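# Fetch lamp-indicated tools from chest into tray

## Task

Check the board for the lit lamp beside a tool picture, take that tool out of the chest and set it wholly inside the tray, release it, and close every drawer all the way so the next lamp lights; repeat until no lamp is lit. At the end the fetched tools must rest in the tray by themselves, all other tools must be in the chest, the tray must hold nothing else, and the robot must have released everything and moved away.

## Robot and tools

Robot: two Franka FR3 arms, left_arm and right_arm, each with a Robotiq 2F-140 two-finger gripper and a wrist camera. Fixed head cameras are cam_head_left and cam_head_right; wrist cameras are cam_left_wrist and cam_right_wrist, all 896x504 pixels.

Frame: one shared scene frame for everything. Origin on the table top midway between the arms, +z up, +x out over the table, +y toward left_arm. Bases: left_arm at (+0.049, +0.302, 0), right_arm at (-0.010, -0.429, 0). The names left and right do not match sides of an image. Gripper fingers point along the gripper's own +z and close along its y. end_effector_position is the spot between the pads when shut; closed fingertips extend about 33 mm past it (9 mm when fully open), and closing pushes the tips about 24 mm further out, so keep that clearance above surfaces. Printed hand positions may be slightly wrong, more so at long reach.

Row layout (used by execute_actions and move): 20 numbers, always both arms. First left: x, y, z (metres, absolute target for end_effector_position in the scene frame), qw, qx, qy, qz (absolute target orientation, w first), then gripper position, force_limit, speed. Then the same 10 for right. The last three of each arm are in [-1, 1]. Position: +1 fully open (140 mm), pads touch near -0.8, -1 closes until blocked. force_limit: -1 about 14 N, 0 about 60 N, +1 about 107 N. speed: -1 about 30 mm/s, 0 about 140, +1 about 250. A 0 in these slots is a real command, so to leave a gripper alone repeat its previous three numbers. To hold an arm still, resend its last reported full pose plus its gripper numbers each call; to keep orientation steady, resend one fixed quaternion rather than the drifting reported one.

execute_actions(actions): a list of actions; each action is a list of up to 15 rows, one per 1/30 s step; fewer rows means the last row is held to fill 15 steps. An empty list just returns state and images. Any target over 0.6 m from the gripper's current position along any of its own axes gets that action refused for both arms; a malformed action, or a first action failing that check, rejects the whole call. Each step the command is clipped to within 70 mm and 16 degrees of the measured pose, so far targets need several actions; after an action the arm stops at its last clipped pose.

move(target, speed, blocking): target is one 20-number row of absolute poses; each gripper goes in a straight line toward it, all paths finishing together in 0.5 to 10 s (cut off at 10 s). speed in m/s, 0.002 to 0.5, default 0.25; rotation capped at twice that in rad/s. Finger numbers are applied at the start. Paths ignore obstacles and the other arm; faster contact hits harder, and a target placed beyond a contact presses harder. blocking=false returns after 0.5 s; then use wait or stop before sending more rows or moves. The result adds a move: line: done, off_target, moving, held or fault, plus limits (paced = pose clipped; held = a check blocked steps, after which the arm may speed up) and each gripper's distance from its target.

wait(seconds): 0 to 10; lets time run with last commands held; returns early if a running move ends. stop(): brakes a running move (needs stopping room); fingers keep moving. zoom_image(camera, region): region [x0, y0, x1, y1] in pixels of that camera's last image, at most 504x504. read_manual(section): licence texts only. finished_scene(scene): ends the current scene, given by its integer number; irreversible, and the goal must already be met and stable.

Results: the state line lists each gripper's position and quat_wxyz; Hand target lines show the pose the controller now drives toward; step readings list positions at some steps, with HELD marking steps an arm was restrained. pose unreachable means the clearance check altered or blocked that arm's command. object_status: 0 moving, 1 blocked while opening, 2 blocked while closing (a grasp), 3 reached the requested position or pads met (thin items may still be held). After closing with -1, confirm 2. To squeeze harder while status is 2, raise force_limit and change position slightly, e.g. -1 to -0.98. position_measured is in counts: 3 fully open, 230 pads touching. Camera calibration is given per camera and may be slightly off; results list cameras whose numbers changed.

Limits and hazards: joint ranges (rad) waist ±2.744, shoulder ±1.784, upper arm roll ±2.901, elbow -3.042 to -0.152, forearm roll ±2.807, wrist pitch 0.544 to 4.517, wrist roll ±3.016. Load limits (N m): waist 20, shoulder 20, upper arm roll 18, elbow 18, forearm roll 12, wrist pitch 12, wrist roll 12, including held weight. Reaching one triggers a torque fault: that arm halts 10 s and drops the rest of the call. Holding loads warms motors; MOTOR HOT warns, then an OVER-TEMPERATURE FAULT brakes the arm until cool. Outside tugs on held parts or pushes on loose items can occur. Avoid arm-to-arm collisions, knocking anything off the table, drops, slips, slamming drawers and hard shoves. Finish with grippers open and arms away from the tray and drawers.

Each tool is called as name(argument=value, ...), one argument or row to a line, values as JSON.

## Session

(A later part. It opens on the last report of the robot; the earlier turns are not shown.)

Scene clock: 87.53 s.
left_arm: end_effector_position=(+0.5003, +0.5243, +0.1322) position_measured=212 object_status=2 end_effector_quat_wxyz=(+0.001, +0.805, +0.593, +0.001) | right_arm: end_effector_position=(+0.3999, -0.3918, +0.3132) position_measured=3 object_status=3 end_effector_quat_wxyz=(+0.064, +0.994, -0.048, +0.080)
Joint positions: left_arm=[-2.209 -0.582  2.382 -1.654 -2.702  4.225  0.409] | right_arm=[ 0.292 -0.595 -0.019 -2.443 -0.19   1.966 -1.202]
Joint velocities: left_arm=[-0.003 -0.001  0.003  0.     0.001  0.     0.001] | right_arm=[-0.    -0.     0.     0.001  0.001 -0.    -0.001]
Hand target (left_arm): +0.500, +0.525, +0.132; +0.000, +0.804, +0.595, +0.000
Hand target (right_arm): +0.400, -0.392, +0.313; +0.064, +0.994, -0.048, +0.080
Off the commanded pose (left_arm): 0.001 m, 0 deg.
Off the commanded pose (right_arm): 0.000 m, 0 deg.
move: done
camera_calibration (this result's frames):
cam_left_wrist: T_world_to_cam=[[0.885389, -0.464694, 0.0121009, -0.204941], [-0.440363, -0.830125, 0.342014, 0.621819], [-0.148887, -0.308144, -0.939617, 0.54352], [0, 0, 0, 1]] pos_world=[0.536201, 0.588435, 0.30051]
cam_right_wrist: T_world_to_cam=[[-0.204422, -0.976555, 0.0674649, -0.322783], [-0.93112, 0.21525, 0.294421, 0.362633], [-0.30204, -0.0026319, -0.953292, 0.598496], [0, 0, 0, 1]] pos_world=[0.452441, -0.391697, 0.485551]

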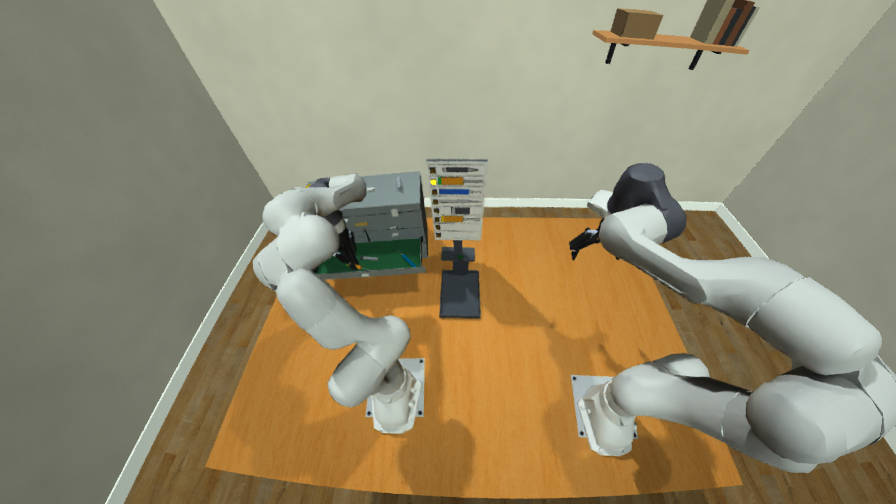

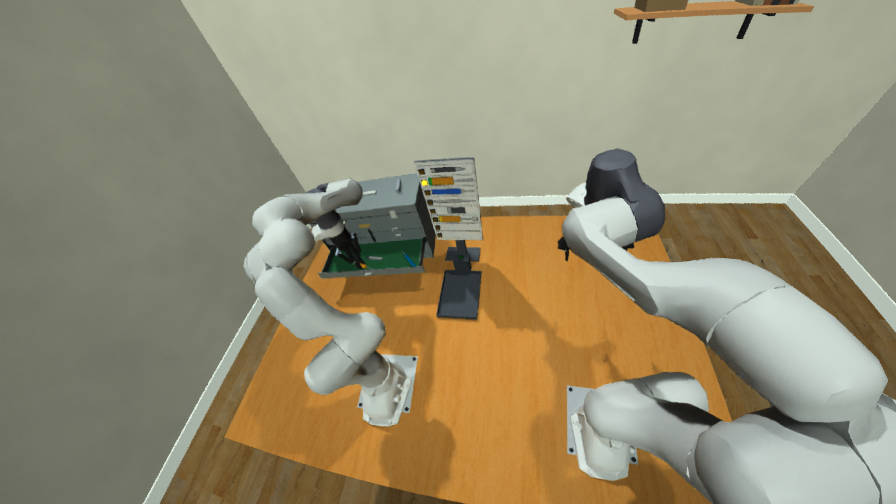

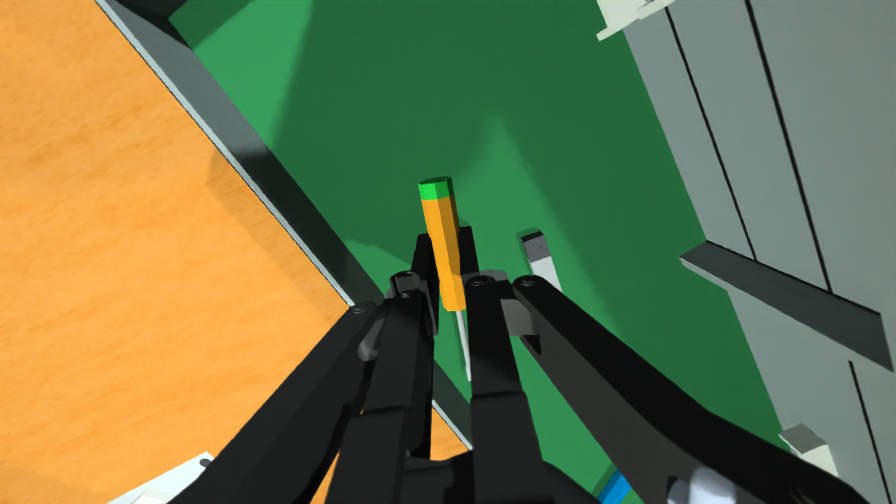

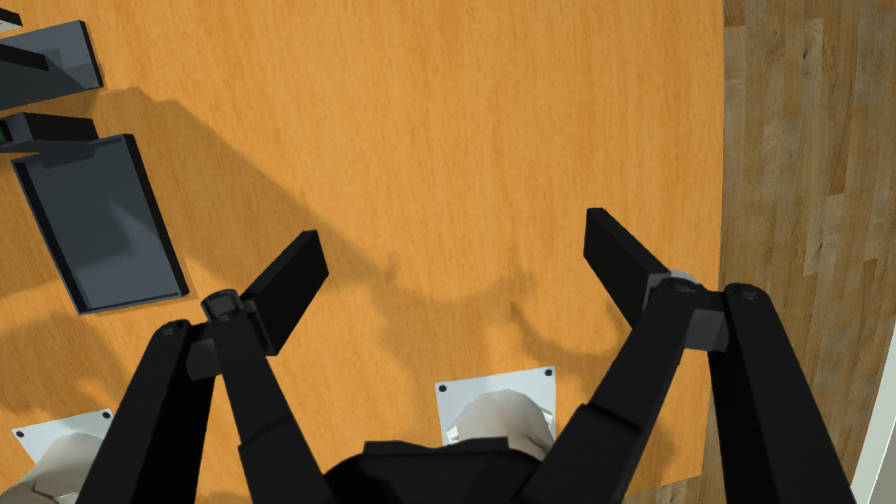

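move(
  target=[0.5,0.525,0.22,0,0.804,0.595,0,-1,0.3,0, 0.4,-0.392,0.313,0.064,0.994,-0.048,0.08,1,0,0],
  speed=0.15,
)

move(
  target=[0.46,0.04,0.2,0,1,0,0,-1,0.3,0, 0.4,-0.392,0.313,0.064,0.994,-0.048,0.08,1,0,0],
)

Scene clock: 88.93 s.
left_arm: end_effector_position=(+0.5018, +0.5268, +0.2193) position_measured=212 object_status=2 end_effector_quat_wxyz=(-0.001, +0.802, +0.597, +0.002) | right_arm: end_effector_position=(+0.3999, -0.3918, +0.3132) position_measured=3 object_status=3 end_effector_quat_wxyz=(+0.064, +0.994, -0.048, +0.080)
Joint positions: left_arm=[-2.182 -0.523  2.324 -1.518 -2.746  4.409  0.444] | right_arm=[ 0.292 -0.595 -0.019 -2.443 -0.19   1.966 -1.202]
Joint velocities: left_arm=[ 0.002  0.001 -0.004 -0.001  0.     0.012  0.007] | right_arm=[ 0.001 -0.001 -0.001  0.001 -0.    -0.    -0.001]
Hand target (left_arm): +0.501, +0.526, +0.220; +0.000, +0.804, +0.595, -0.000
Hand target (right_arm): +0.400, -0.392, +0.313; +0.064, +0.994, -0.048, +0.080
Off the commanded pose (left_arm): 0.003 m, 0 deg.
Off the commanded pose (right_arm): 0.000 m, 0 deg.
move: done
camera_calibration (this result's frames):
cam_left_wrist: T_world_to_cam=[[0.890088, -0.455697, 0.00912862, -0.212603], [-0.431829, -0.836721, 0.336782, 0.595102], [-0.145832, -0.303708, -0.941538, 0.622845], [0, 0, 0, 1]] pos_world=[0.537049, 0.590215, 0.387954]
cam_right_wrist: T_world_to_cam=[[-0.204421, -0.976555, 0.0674649, -0.322783], [-0.93112, 0.21525, 0.294421, 0.362633], [-0.30204, -0.00263197, -0.953292, 0.598496], [0, 0, 0, 1]] pos_world=[0.452441, -0.391697, 0.485551]

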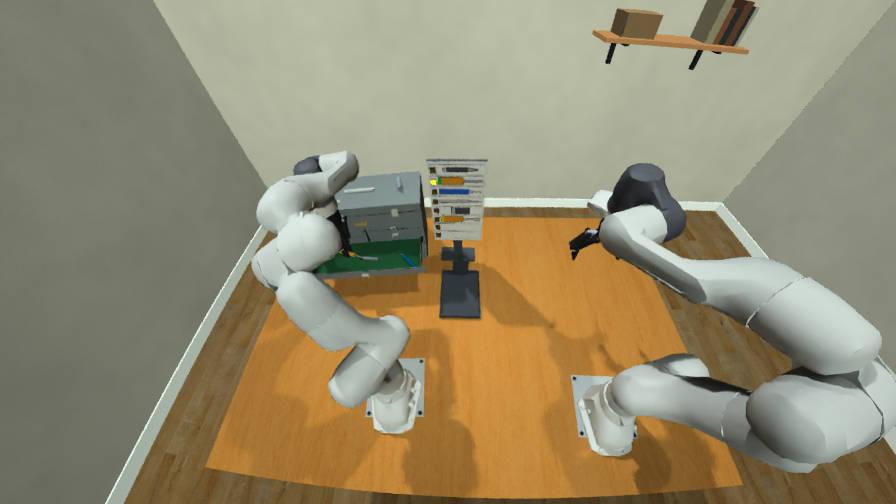

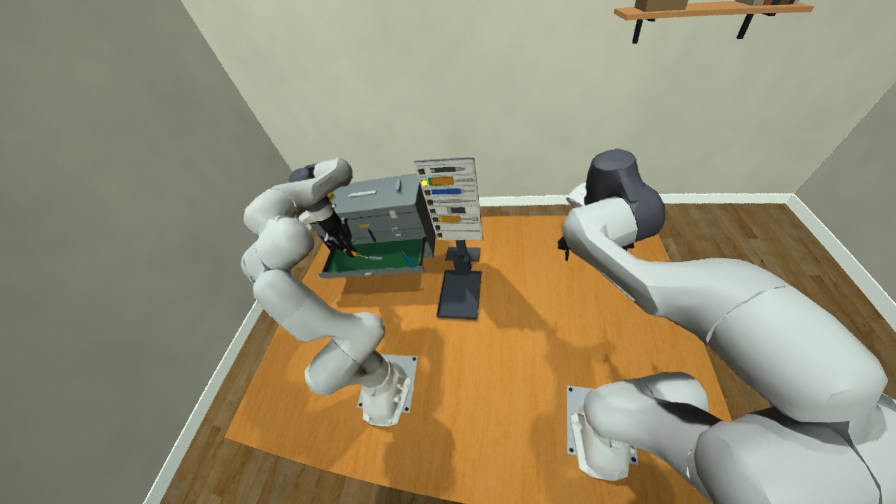

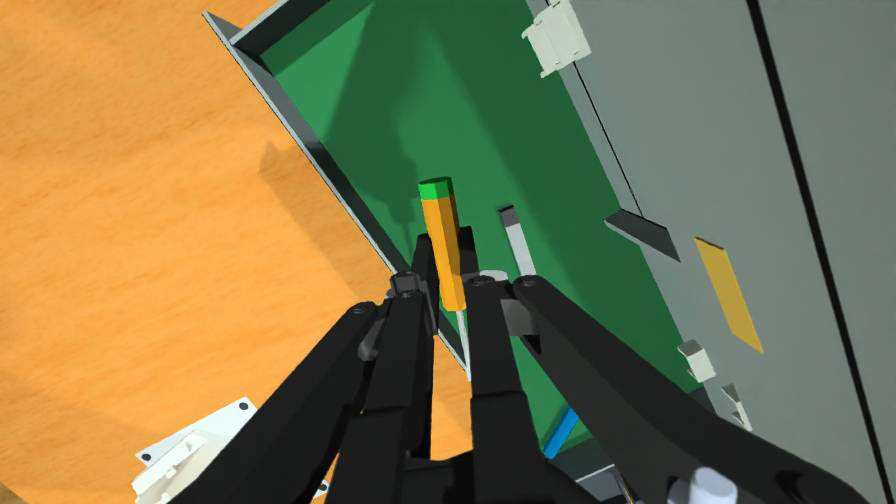

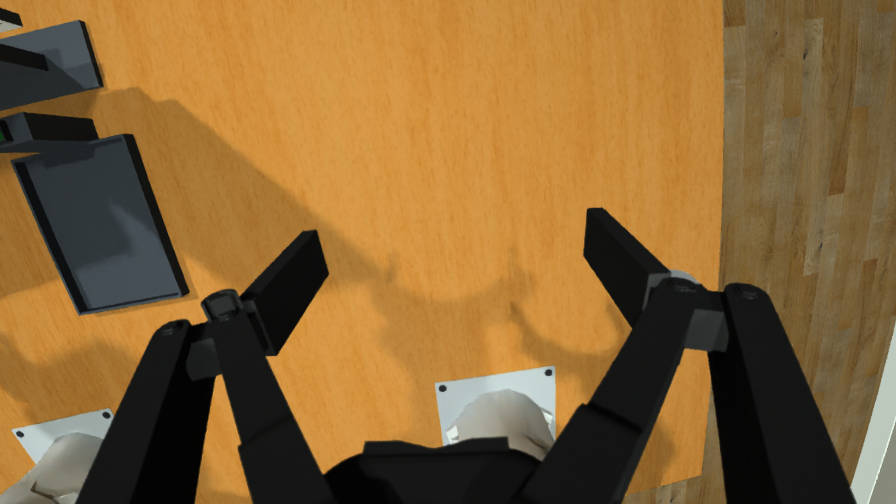

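Scene clock: 92.60 s.
left_arm: end_effector_position=(+0.4567, +0.0458, +0.2013) position_measured=212 object_status=2 end_effector_quat_wxyz=(+0.022, +0.999, -0.011, +0.021) | right_arm: end_effector_position=(+0.3999, -0.3918, +0.3132) position_measured=3 object_status=3 end_effector_quat_wxyz=(+0.064, +0.994, -0.048, +0.080)
Joint positions: left_arm=[-2.759 -0.899  1.563 -1.818 -2.2    4.513  0.262] | right_arm=[ 0.292 -0.595 -0.019 -2.443 -0.19   1.966 -1.202]
Joint velocities: left_arm=[ 0.001 -0.051 -0.033 -0.005  0.05   0.044 -0.068] | right_arm=[ 0.001 -0.    -0.     0.001 -0.     0.     0.001]
Hand target (left_arm): +0.457, +0.048, +0.202; +0.018, +1.000, -0.002, +0.022
Hand target (right_arm): +0.400, -0.392, +0.313; +0.064, +0.994, -0.048, +0.080
Off the commanded pose (left_arm): 0.007 m, 4 deg.
Off the commanded pose (right_arm): 0.000 m, 0 deg.
joint sent to its limit (left arm) — the command would take joint 1 (waist) past its lower limit, so that joint was sent only as far as its limit.
move: off_target (left_arm)
camera_calibration (this result's frames):
cam_left_wrist: T_world_to_cam=[[-0.204798, -0.977835, 0.0435402, 0.12556], [-0.932332, 0.208425, 0.295494, 0.368256], [-0.29802, 0.0199226, -0.954352, 0.510475], [0, 0, 0, 1]] pos_world=[0.521183, 0.0358538, 0.372889]
cam_right_wrist: T_world_to_cam=[[-0.204422, -0.976555, 0.0674649, -0.322783], [-0.93112, 0.215251, 0.294421, 0.362633], [-0.30204, -0.00263187, -0.953292, 0.598496], [0, 0, 0, 1]] pos_world=[0.452441, -0.391697, 0.485551]

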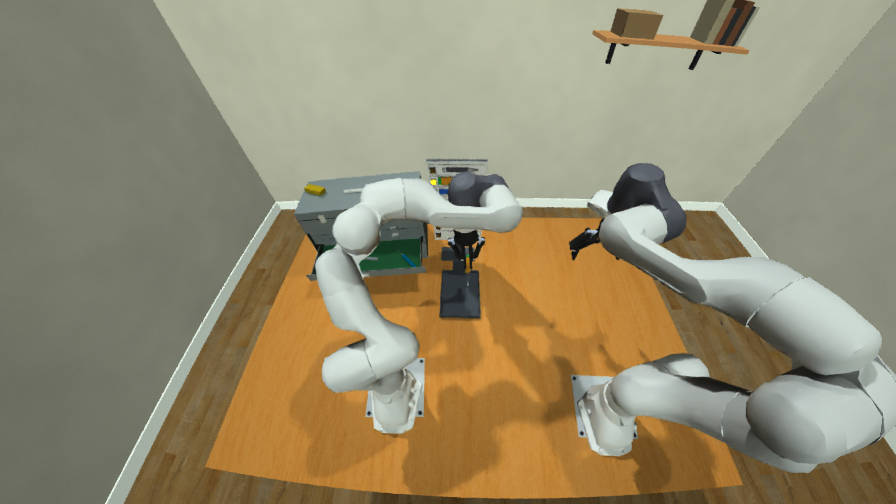

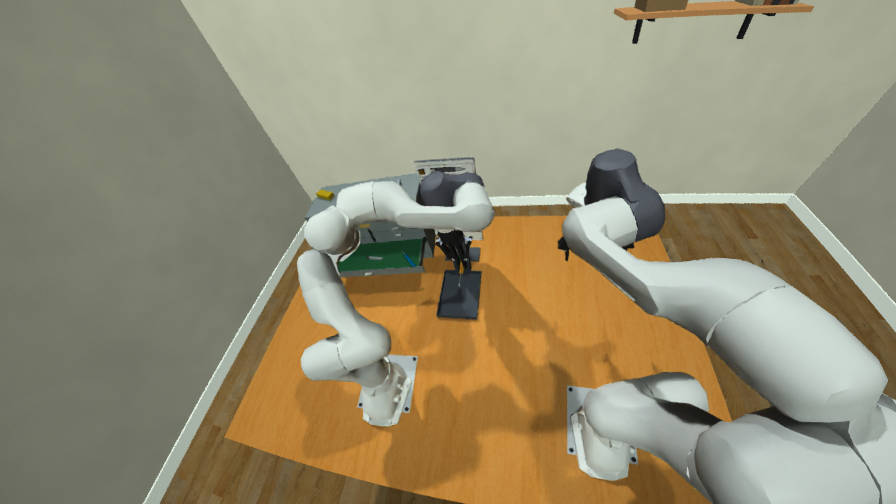

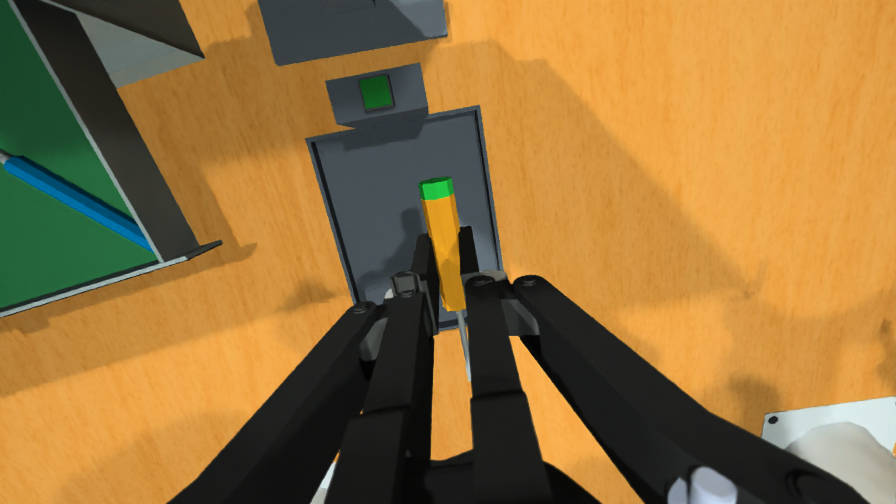

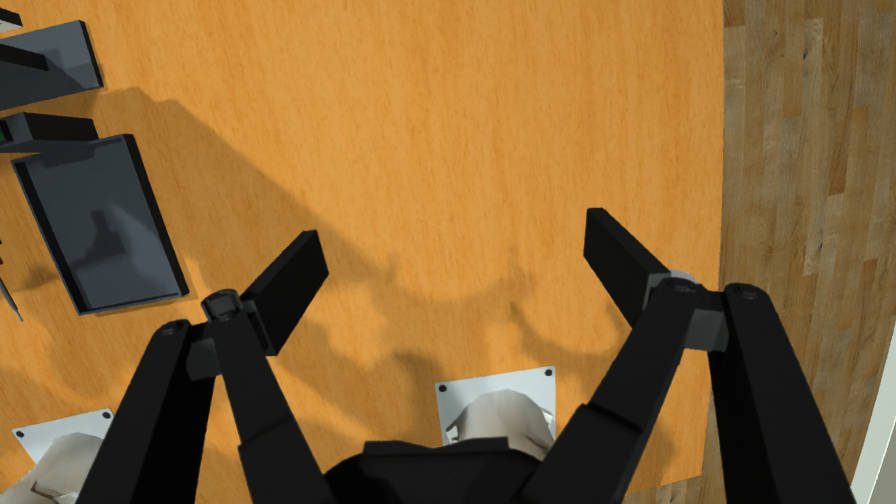

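move(
  target=[0.46,0.05,0.06,0,1,0,0,-1,0.3,0, 0.4,-0.392,0.313,0.064,0.994,-0.048,0.08,1,0,0],
  speed=0.12,
)

move(
  target=[0.46,0.05,0.06,0,1,0,0,-0.3,0.3,0, 0.4,-0.392,0.313,0.064,0.994,-0.048,0.08,1,0,0],
)

move(
  target=[0.46,0.05,0.2,0,1,0,0,-0.3,0.3,0, 0.4,-0.392,0.313,0.064,0.994,-0.048,0.08,1,0,0],
)

Scene clock: 94.73 s.
left_arm: end_effector_position=(+0.4583, +0.0493, +0.0597) position_measured=212 object_status=2 end_effector_quat_wxyz=(+0.029, +1.000, -0.006, +0.009) | right_arm: end_effector_position=(+0.3999, -0.3918, +0.3132) position_measured=3 object_status=3 end_effector_quat_wxyz=(+0.064, +0.994, -0.048, +0.080)
Joint positions: left_arm=[-2.759 -1.311  1.594 -1.993 -1.785  4.528  0.049] | right_arm=[ 0.292 -0.595 -0.019 -2.443 -0.19   1.966 -1.202]
Joint velocities: left_arm=[-0.001 -0.001 -0.001  0.001  0.004  0.01  -0.023] | right_arm=[ 0.     0.001  0.001  0.    -0.    -0.001  0.   ]
Hand target (left_arm): +0.459, +0.050, +0.060; +0.028, +1.000, -0.001, +0.010
Hand target (right_arm): +0.400, -0.392, +0.313; +0.064, +0.994, -0.048, +0.080
Off the commanded pose (left_arm): 0.002 m, 4 deg.
Off the commanded pose (right_arm): 0.000 m, 0 deg.
joint sent to its limit (left arm) — the command would take joint 1 (waist) past its lower limit and joint 6 (wrist pitch) past its upper limit, so those joints were sent only as far as their limits.
move: off_target (left_arm)
camera_calibration (this result's frames):
cam_left_wrist: T_world_to_cam=[[-0.193257, -0.979168, 0.062299, 0.129073], [-0.927154, 0.203027, 0.314905, 0.407653], [-0.320993, 0.00309693, -0.947076, 0.386688], [0, 0, 0, 1]] pos_world=[0.527026, 0.0424216, 0.22981]
cam_right_wrist: T_world_to_cam=[[-0.204422, -0.976555, 0.0674648, -0.322783], [-0.931119, 0.215251, 0.294421, 0.362633], [-0.30204, -0.00263173, -0.953292, 0.598496], [0, 0, 0, 1]] pos_world=[0.452441, -0.391697, 0.485551]

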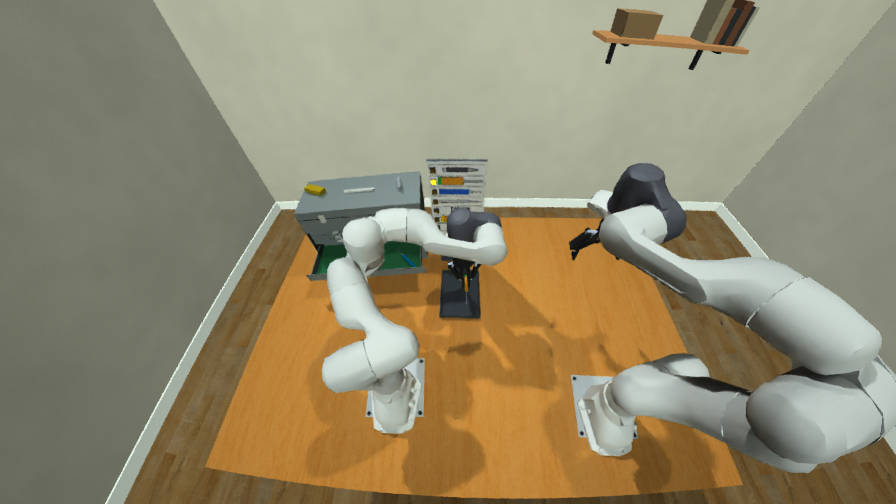

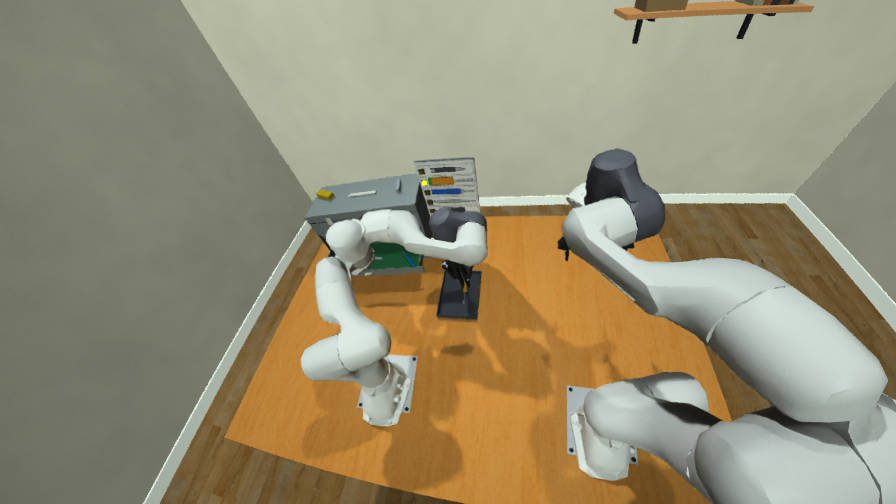

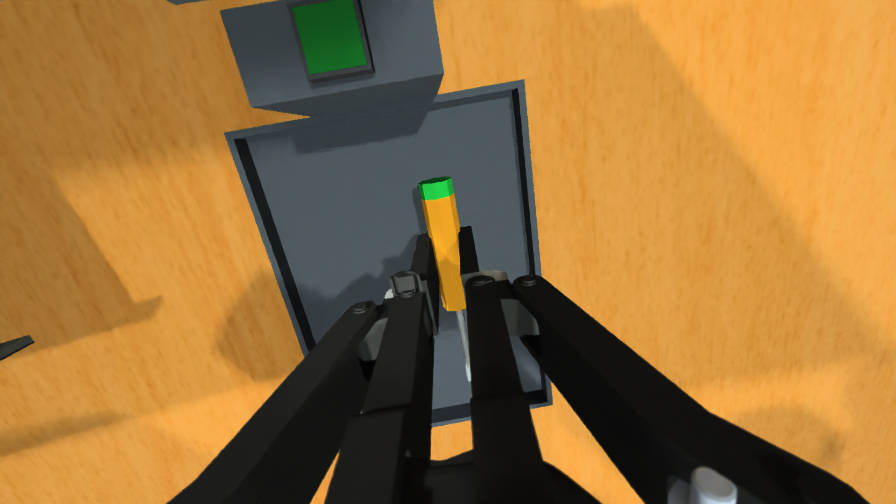

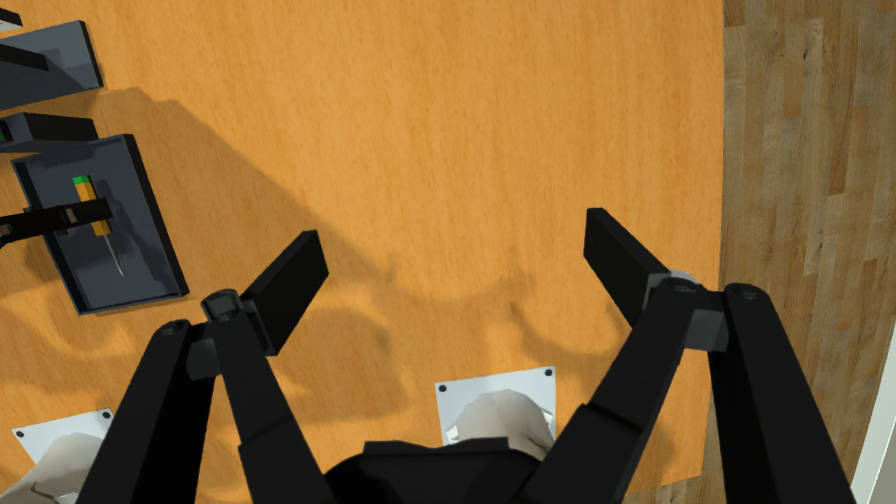

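Scene clock: 95.43 s.
left_arm: end_effector_position=(+0.4587, +0.0496, +0.0596) position_measured=167 object_status=3 end_effector_quat_wxyz=(+0.029, +1.000, -0.004, +0.008) | right_arm: end_effector_position=(+0.3999, -0.3918, +0.3132) position_measured=3 object_status=3 end_effector_quat_wxyz=(+0.064, +0.994, -0.048, +0.080)
Joint positions: left_arm=[-2.759 -1.312  1.594 -1.991 -1.785  4.53   0.048] | right_arm=[ 0.292 -0.595 -0.019 -2.443 -0.19   1.966 -1.202]
Joint velocities: left_arm=[-0.001  0.001 -0.    -0.     0.001  0.001 -0.001] | right_arm=[-0.     0.001  0.001 -0.001 -0.001 -0.001  0.   ]
Hand target (left_arm): +0.460, +0.051, +0.060; +0.027, +1.000, -0.000, +0.009
Hand target (right_arm): +0.400, -0.392, +0.313; +0.064, +0.994, -0.048, +0.080
Off the commanded pose (left_arm): 0.001 m, 3 deg.
Off the commanded pose (right_arm): 0.000 m, 0 deg.
joint sent to its limit (left arm) — the command would take joint 1 (waist) past its lower limit and joint 6 (wrist pitch) past its upper limit, so those joints were sent only as far as their limits.
move: off_target (left_arm)
camera_calibration (this result's frames):
cam_left_wrist: T_world_to_cam=[[-0.19027, -0.979767, 0.0620755, 0.128195], [-0.927404, 0.200123, 0.316027, 0.408161], [-0.322055, 0.00256119, -0.946717, 0.387294], [0, 0, 0, 1]] pos_world=[0.527652, 0.0429273, 0.229711]
cam_right_wrist: T_world_to_cam=[[-0.204422, -0.976555, 0.0674648, -0.322783], [-0.931119, 0.215251, 0.294421, 0.362633], [-0.30204, -0.0026317, -0.953292, 0.598496], [0, 0, 0, 1]] pos_world=[0.452441, -0.391697, 0.485551]

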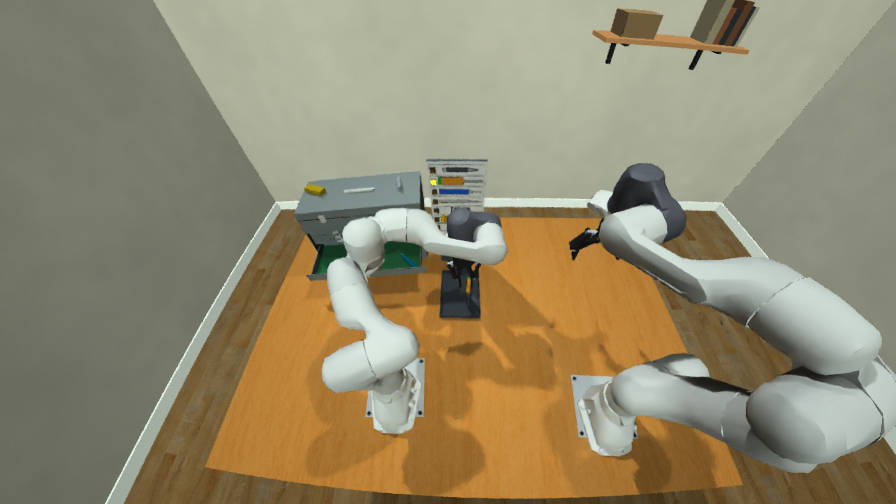

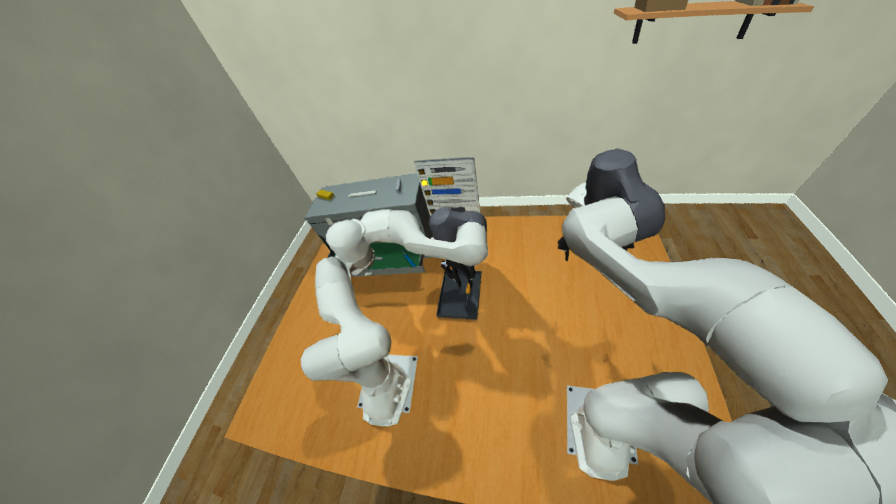

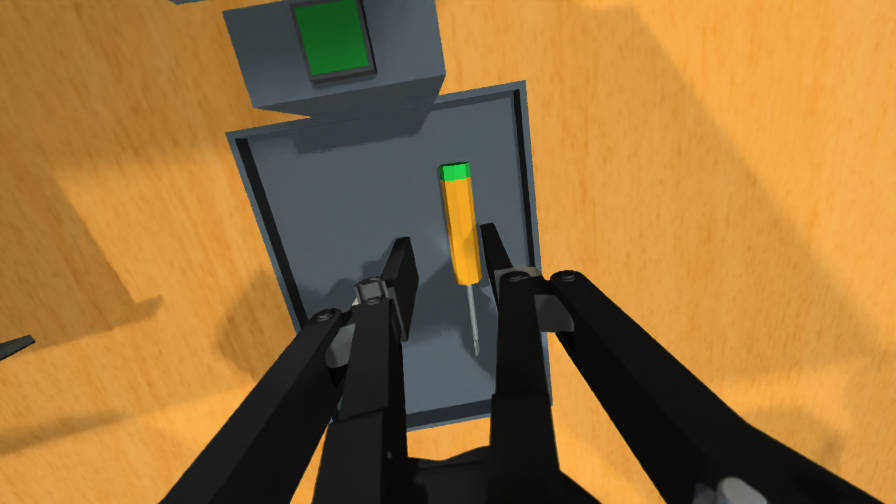

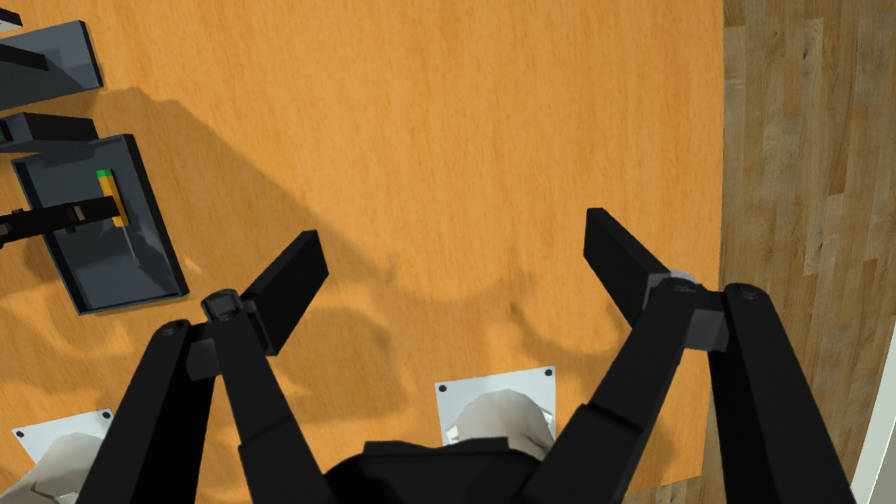

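Scene clock: 96.87 s.
left_arm: end_effector_position=(+0.4609, +0.0510, +0.1994) position_measured=167 object_status=3 end_effector_quat_wxyz=(+0.022, +1.000, +0.007, +0.011) | right_arm: end_effector_position=(+0.3999, -0.3918, +0.3132) position_measured=3 object_status=3 end_effector_quat_wxyz=(+0.064, +0.994, -0.048, +0.080)
Joint positions: left_arm=[-2.759 -0.921  1.569 -1.795 -2.198  4.531  0.25 ] | right_arm=[ 0.292 -0.595 -0.019 -2.443 -0.19   1.966 -1.202]
Joint velocities: left_arm=[ 0.001  0.001  0.002 -0.    -0.003 -0.     0.032] | right_arm=[-0.001 -0.     0.001  0.001  0.     0.     0.001]
Hand target (left_arm): +0.460, +0.052, +0.200; +0.021, +1.000, +0.001, +0.009
Hand target (right_arm): +0.400, -0.392, +0.313; +0.064, +0.994, -0.048, +0.080
Off the commanded pose (left_arm): 0.002 m, 3 deg.
Off the commanded pose (right_arm): 0.000 m, 0 deg.
joint sent to its limit (left arm) — the command would take joint 1 (waist) past its lower limit and joint 6 (wrist pitch) past its upper limit, so those joints were sent only as far as their limits.
move: off_target (left_arm)
camera_calibration (this result's frames):
cam_left_wrist: T_world_to_cam=[[-0.169223, -0.984416, 0.0478407, 0.114687], [-0.932953, 0.175648, 0.314239, 0.369864], [-0.317745, 0.00854347, -0.948138, 0.518261], [0, 0, 0, 1]] pos_world=[0.529149, 0.0435056, 0.36967]
cam_right_wrist: T_world_to_cam=[[-0.204422, -0.976555, 0.0674649, -0.322783], [-0.931119, 0.215251, 0.294421, 0.362633], [-0.30204, -0.00263187, -0.953292, 0.598496], [0, 0, 0, 1]] pos_world=[0.452441, -0.391697, 0.485551]

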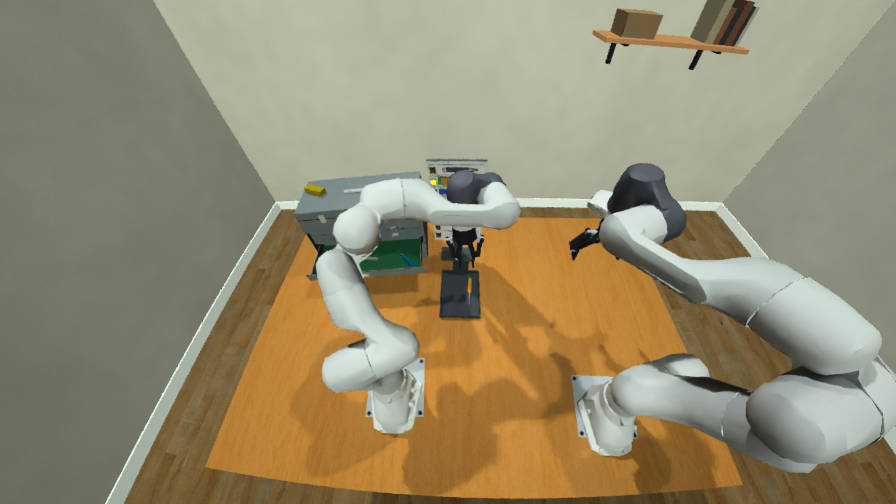

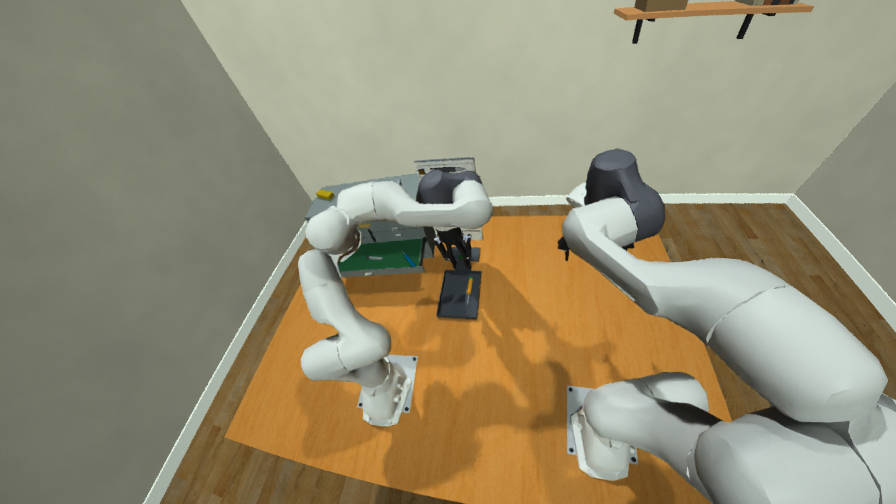

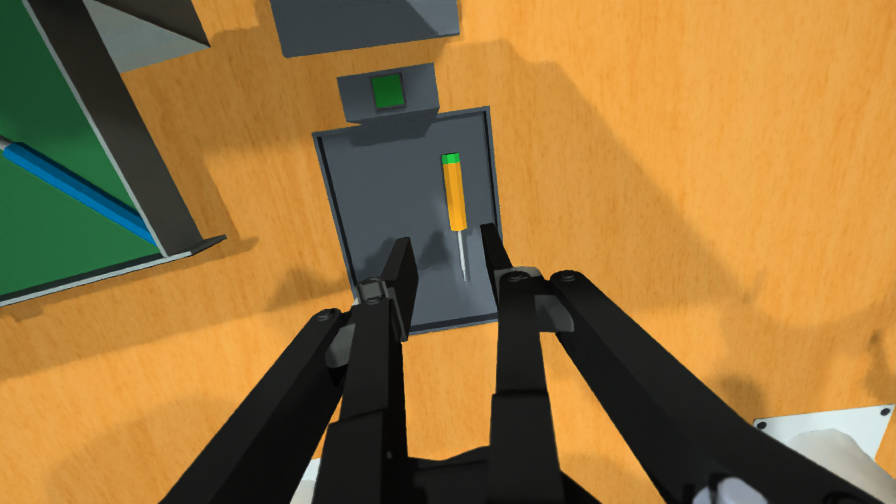

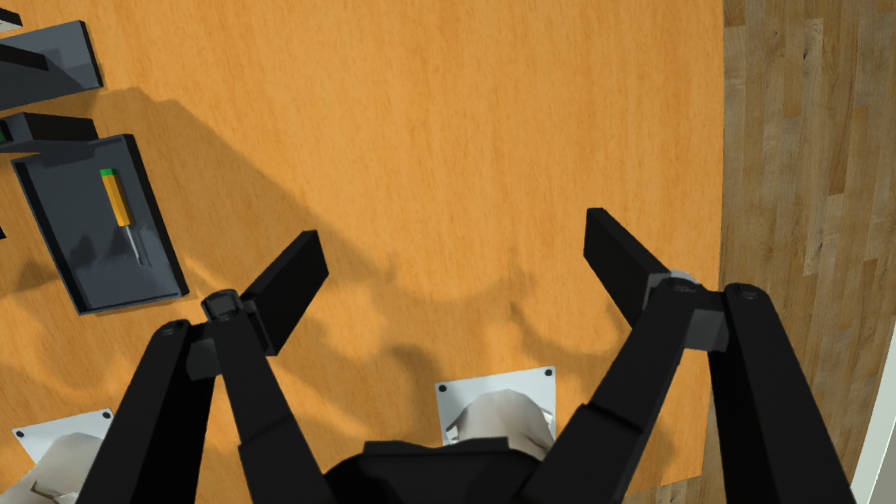

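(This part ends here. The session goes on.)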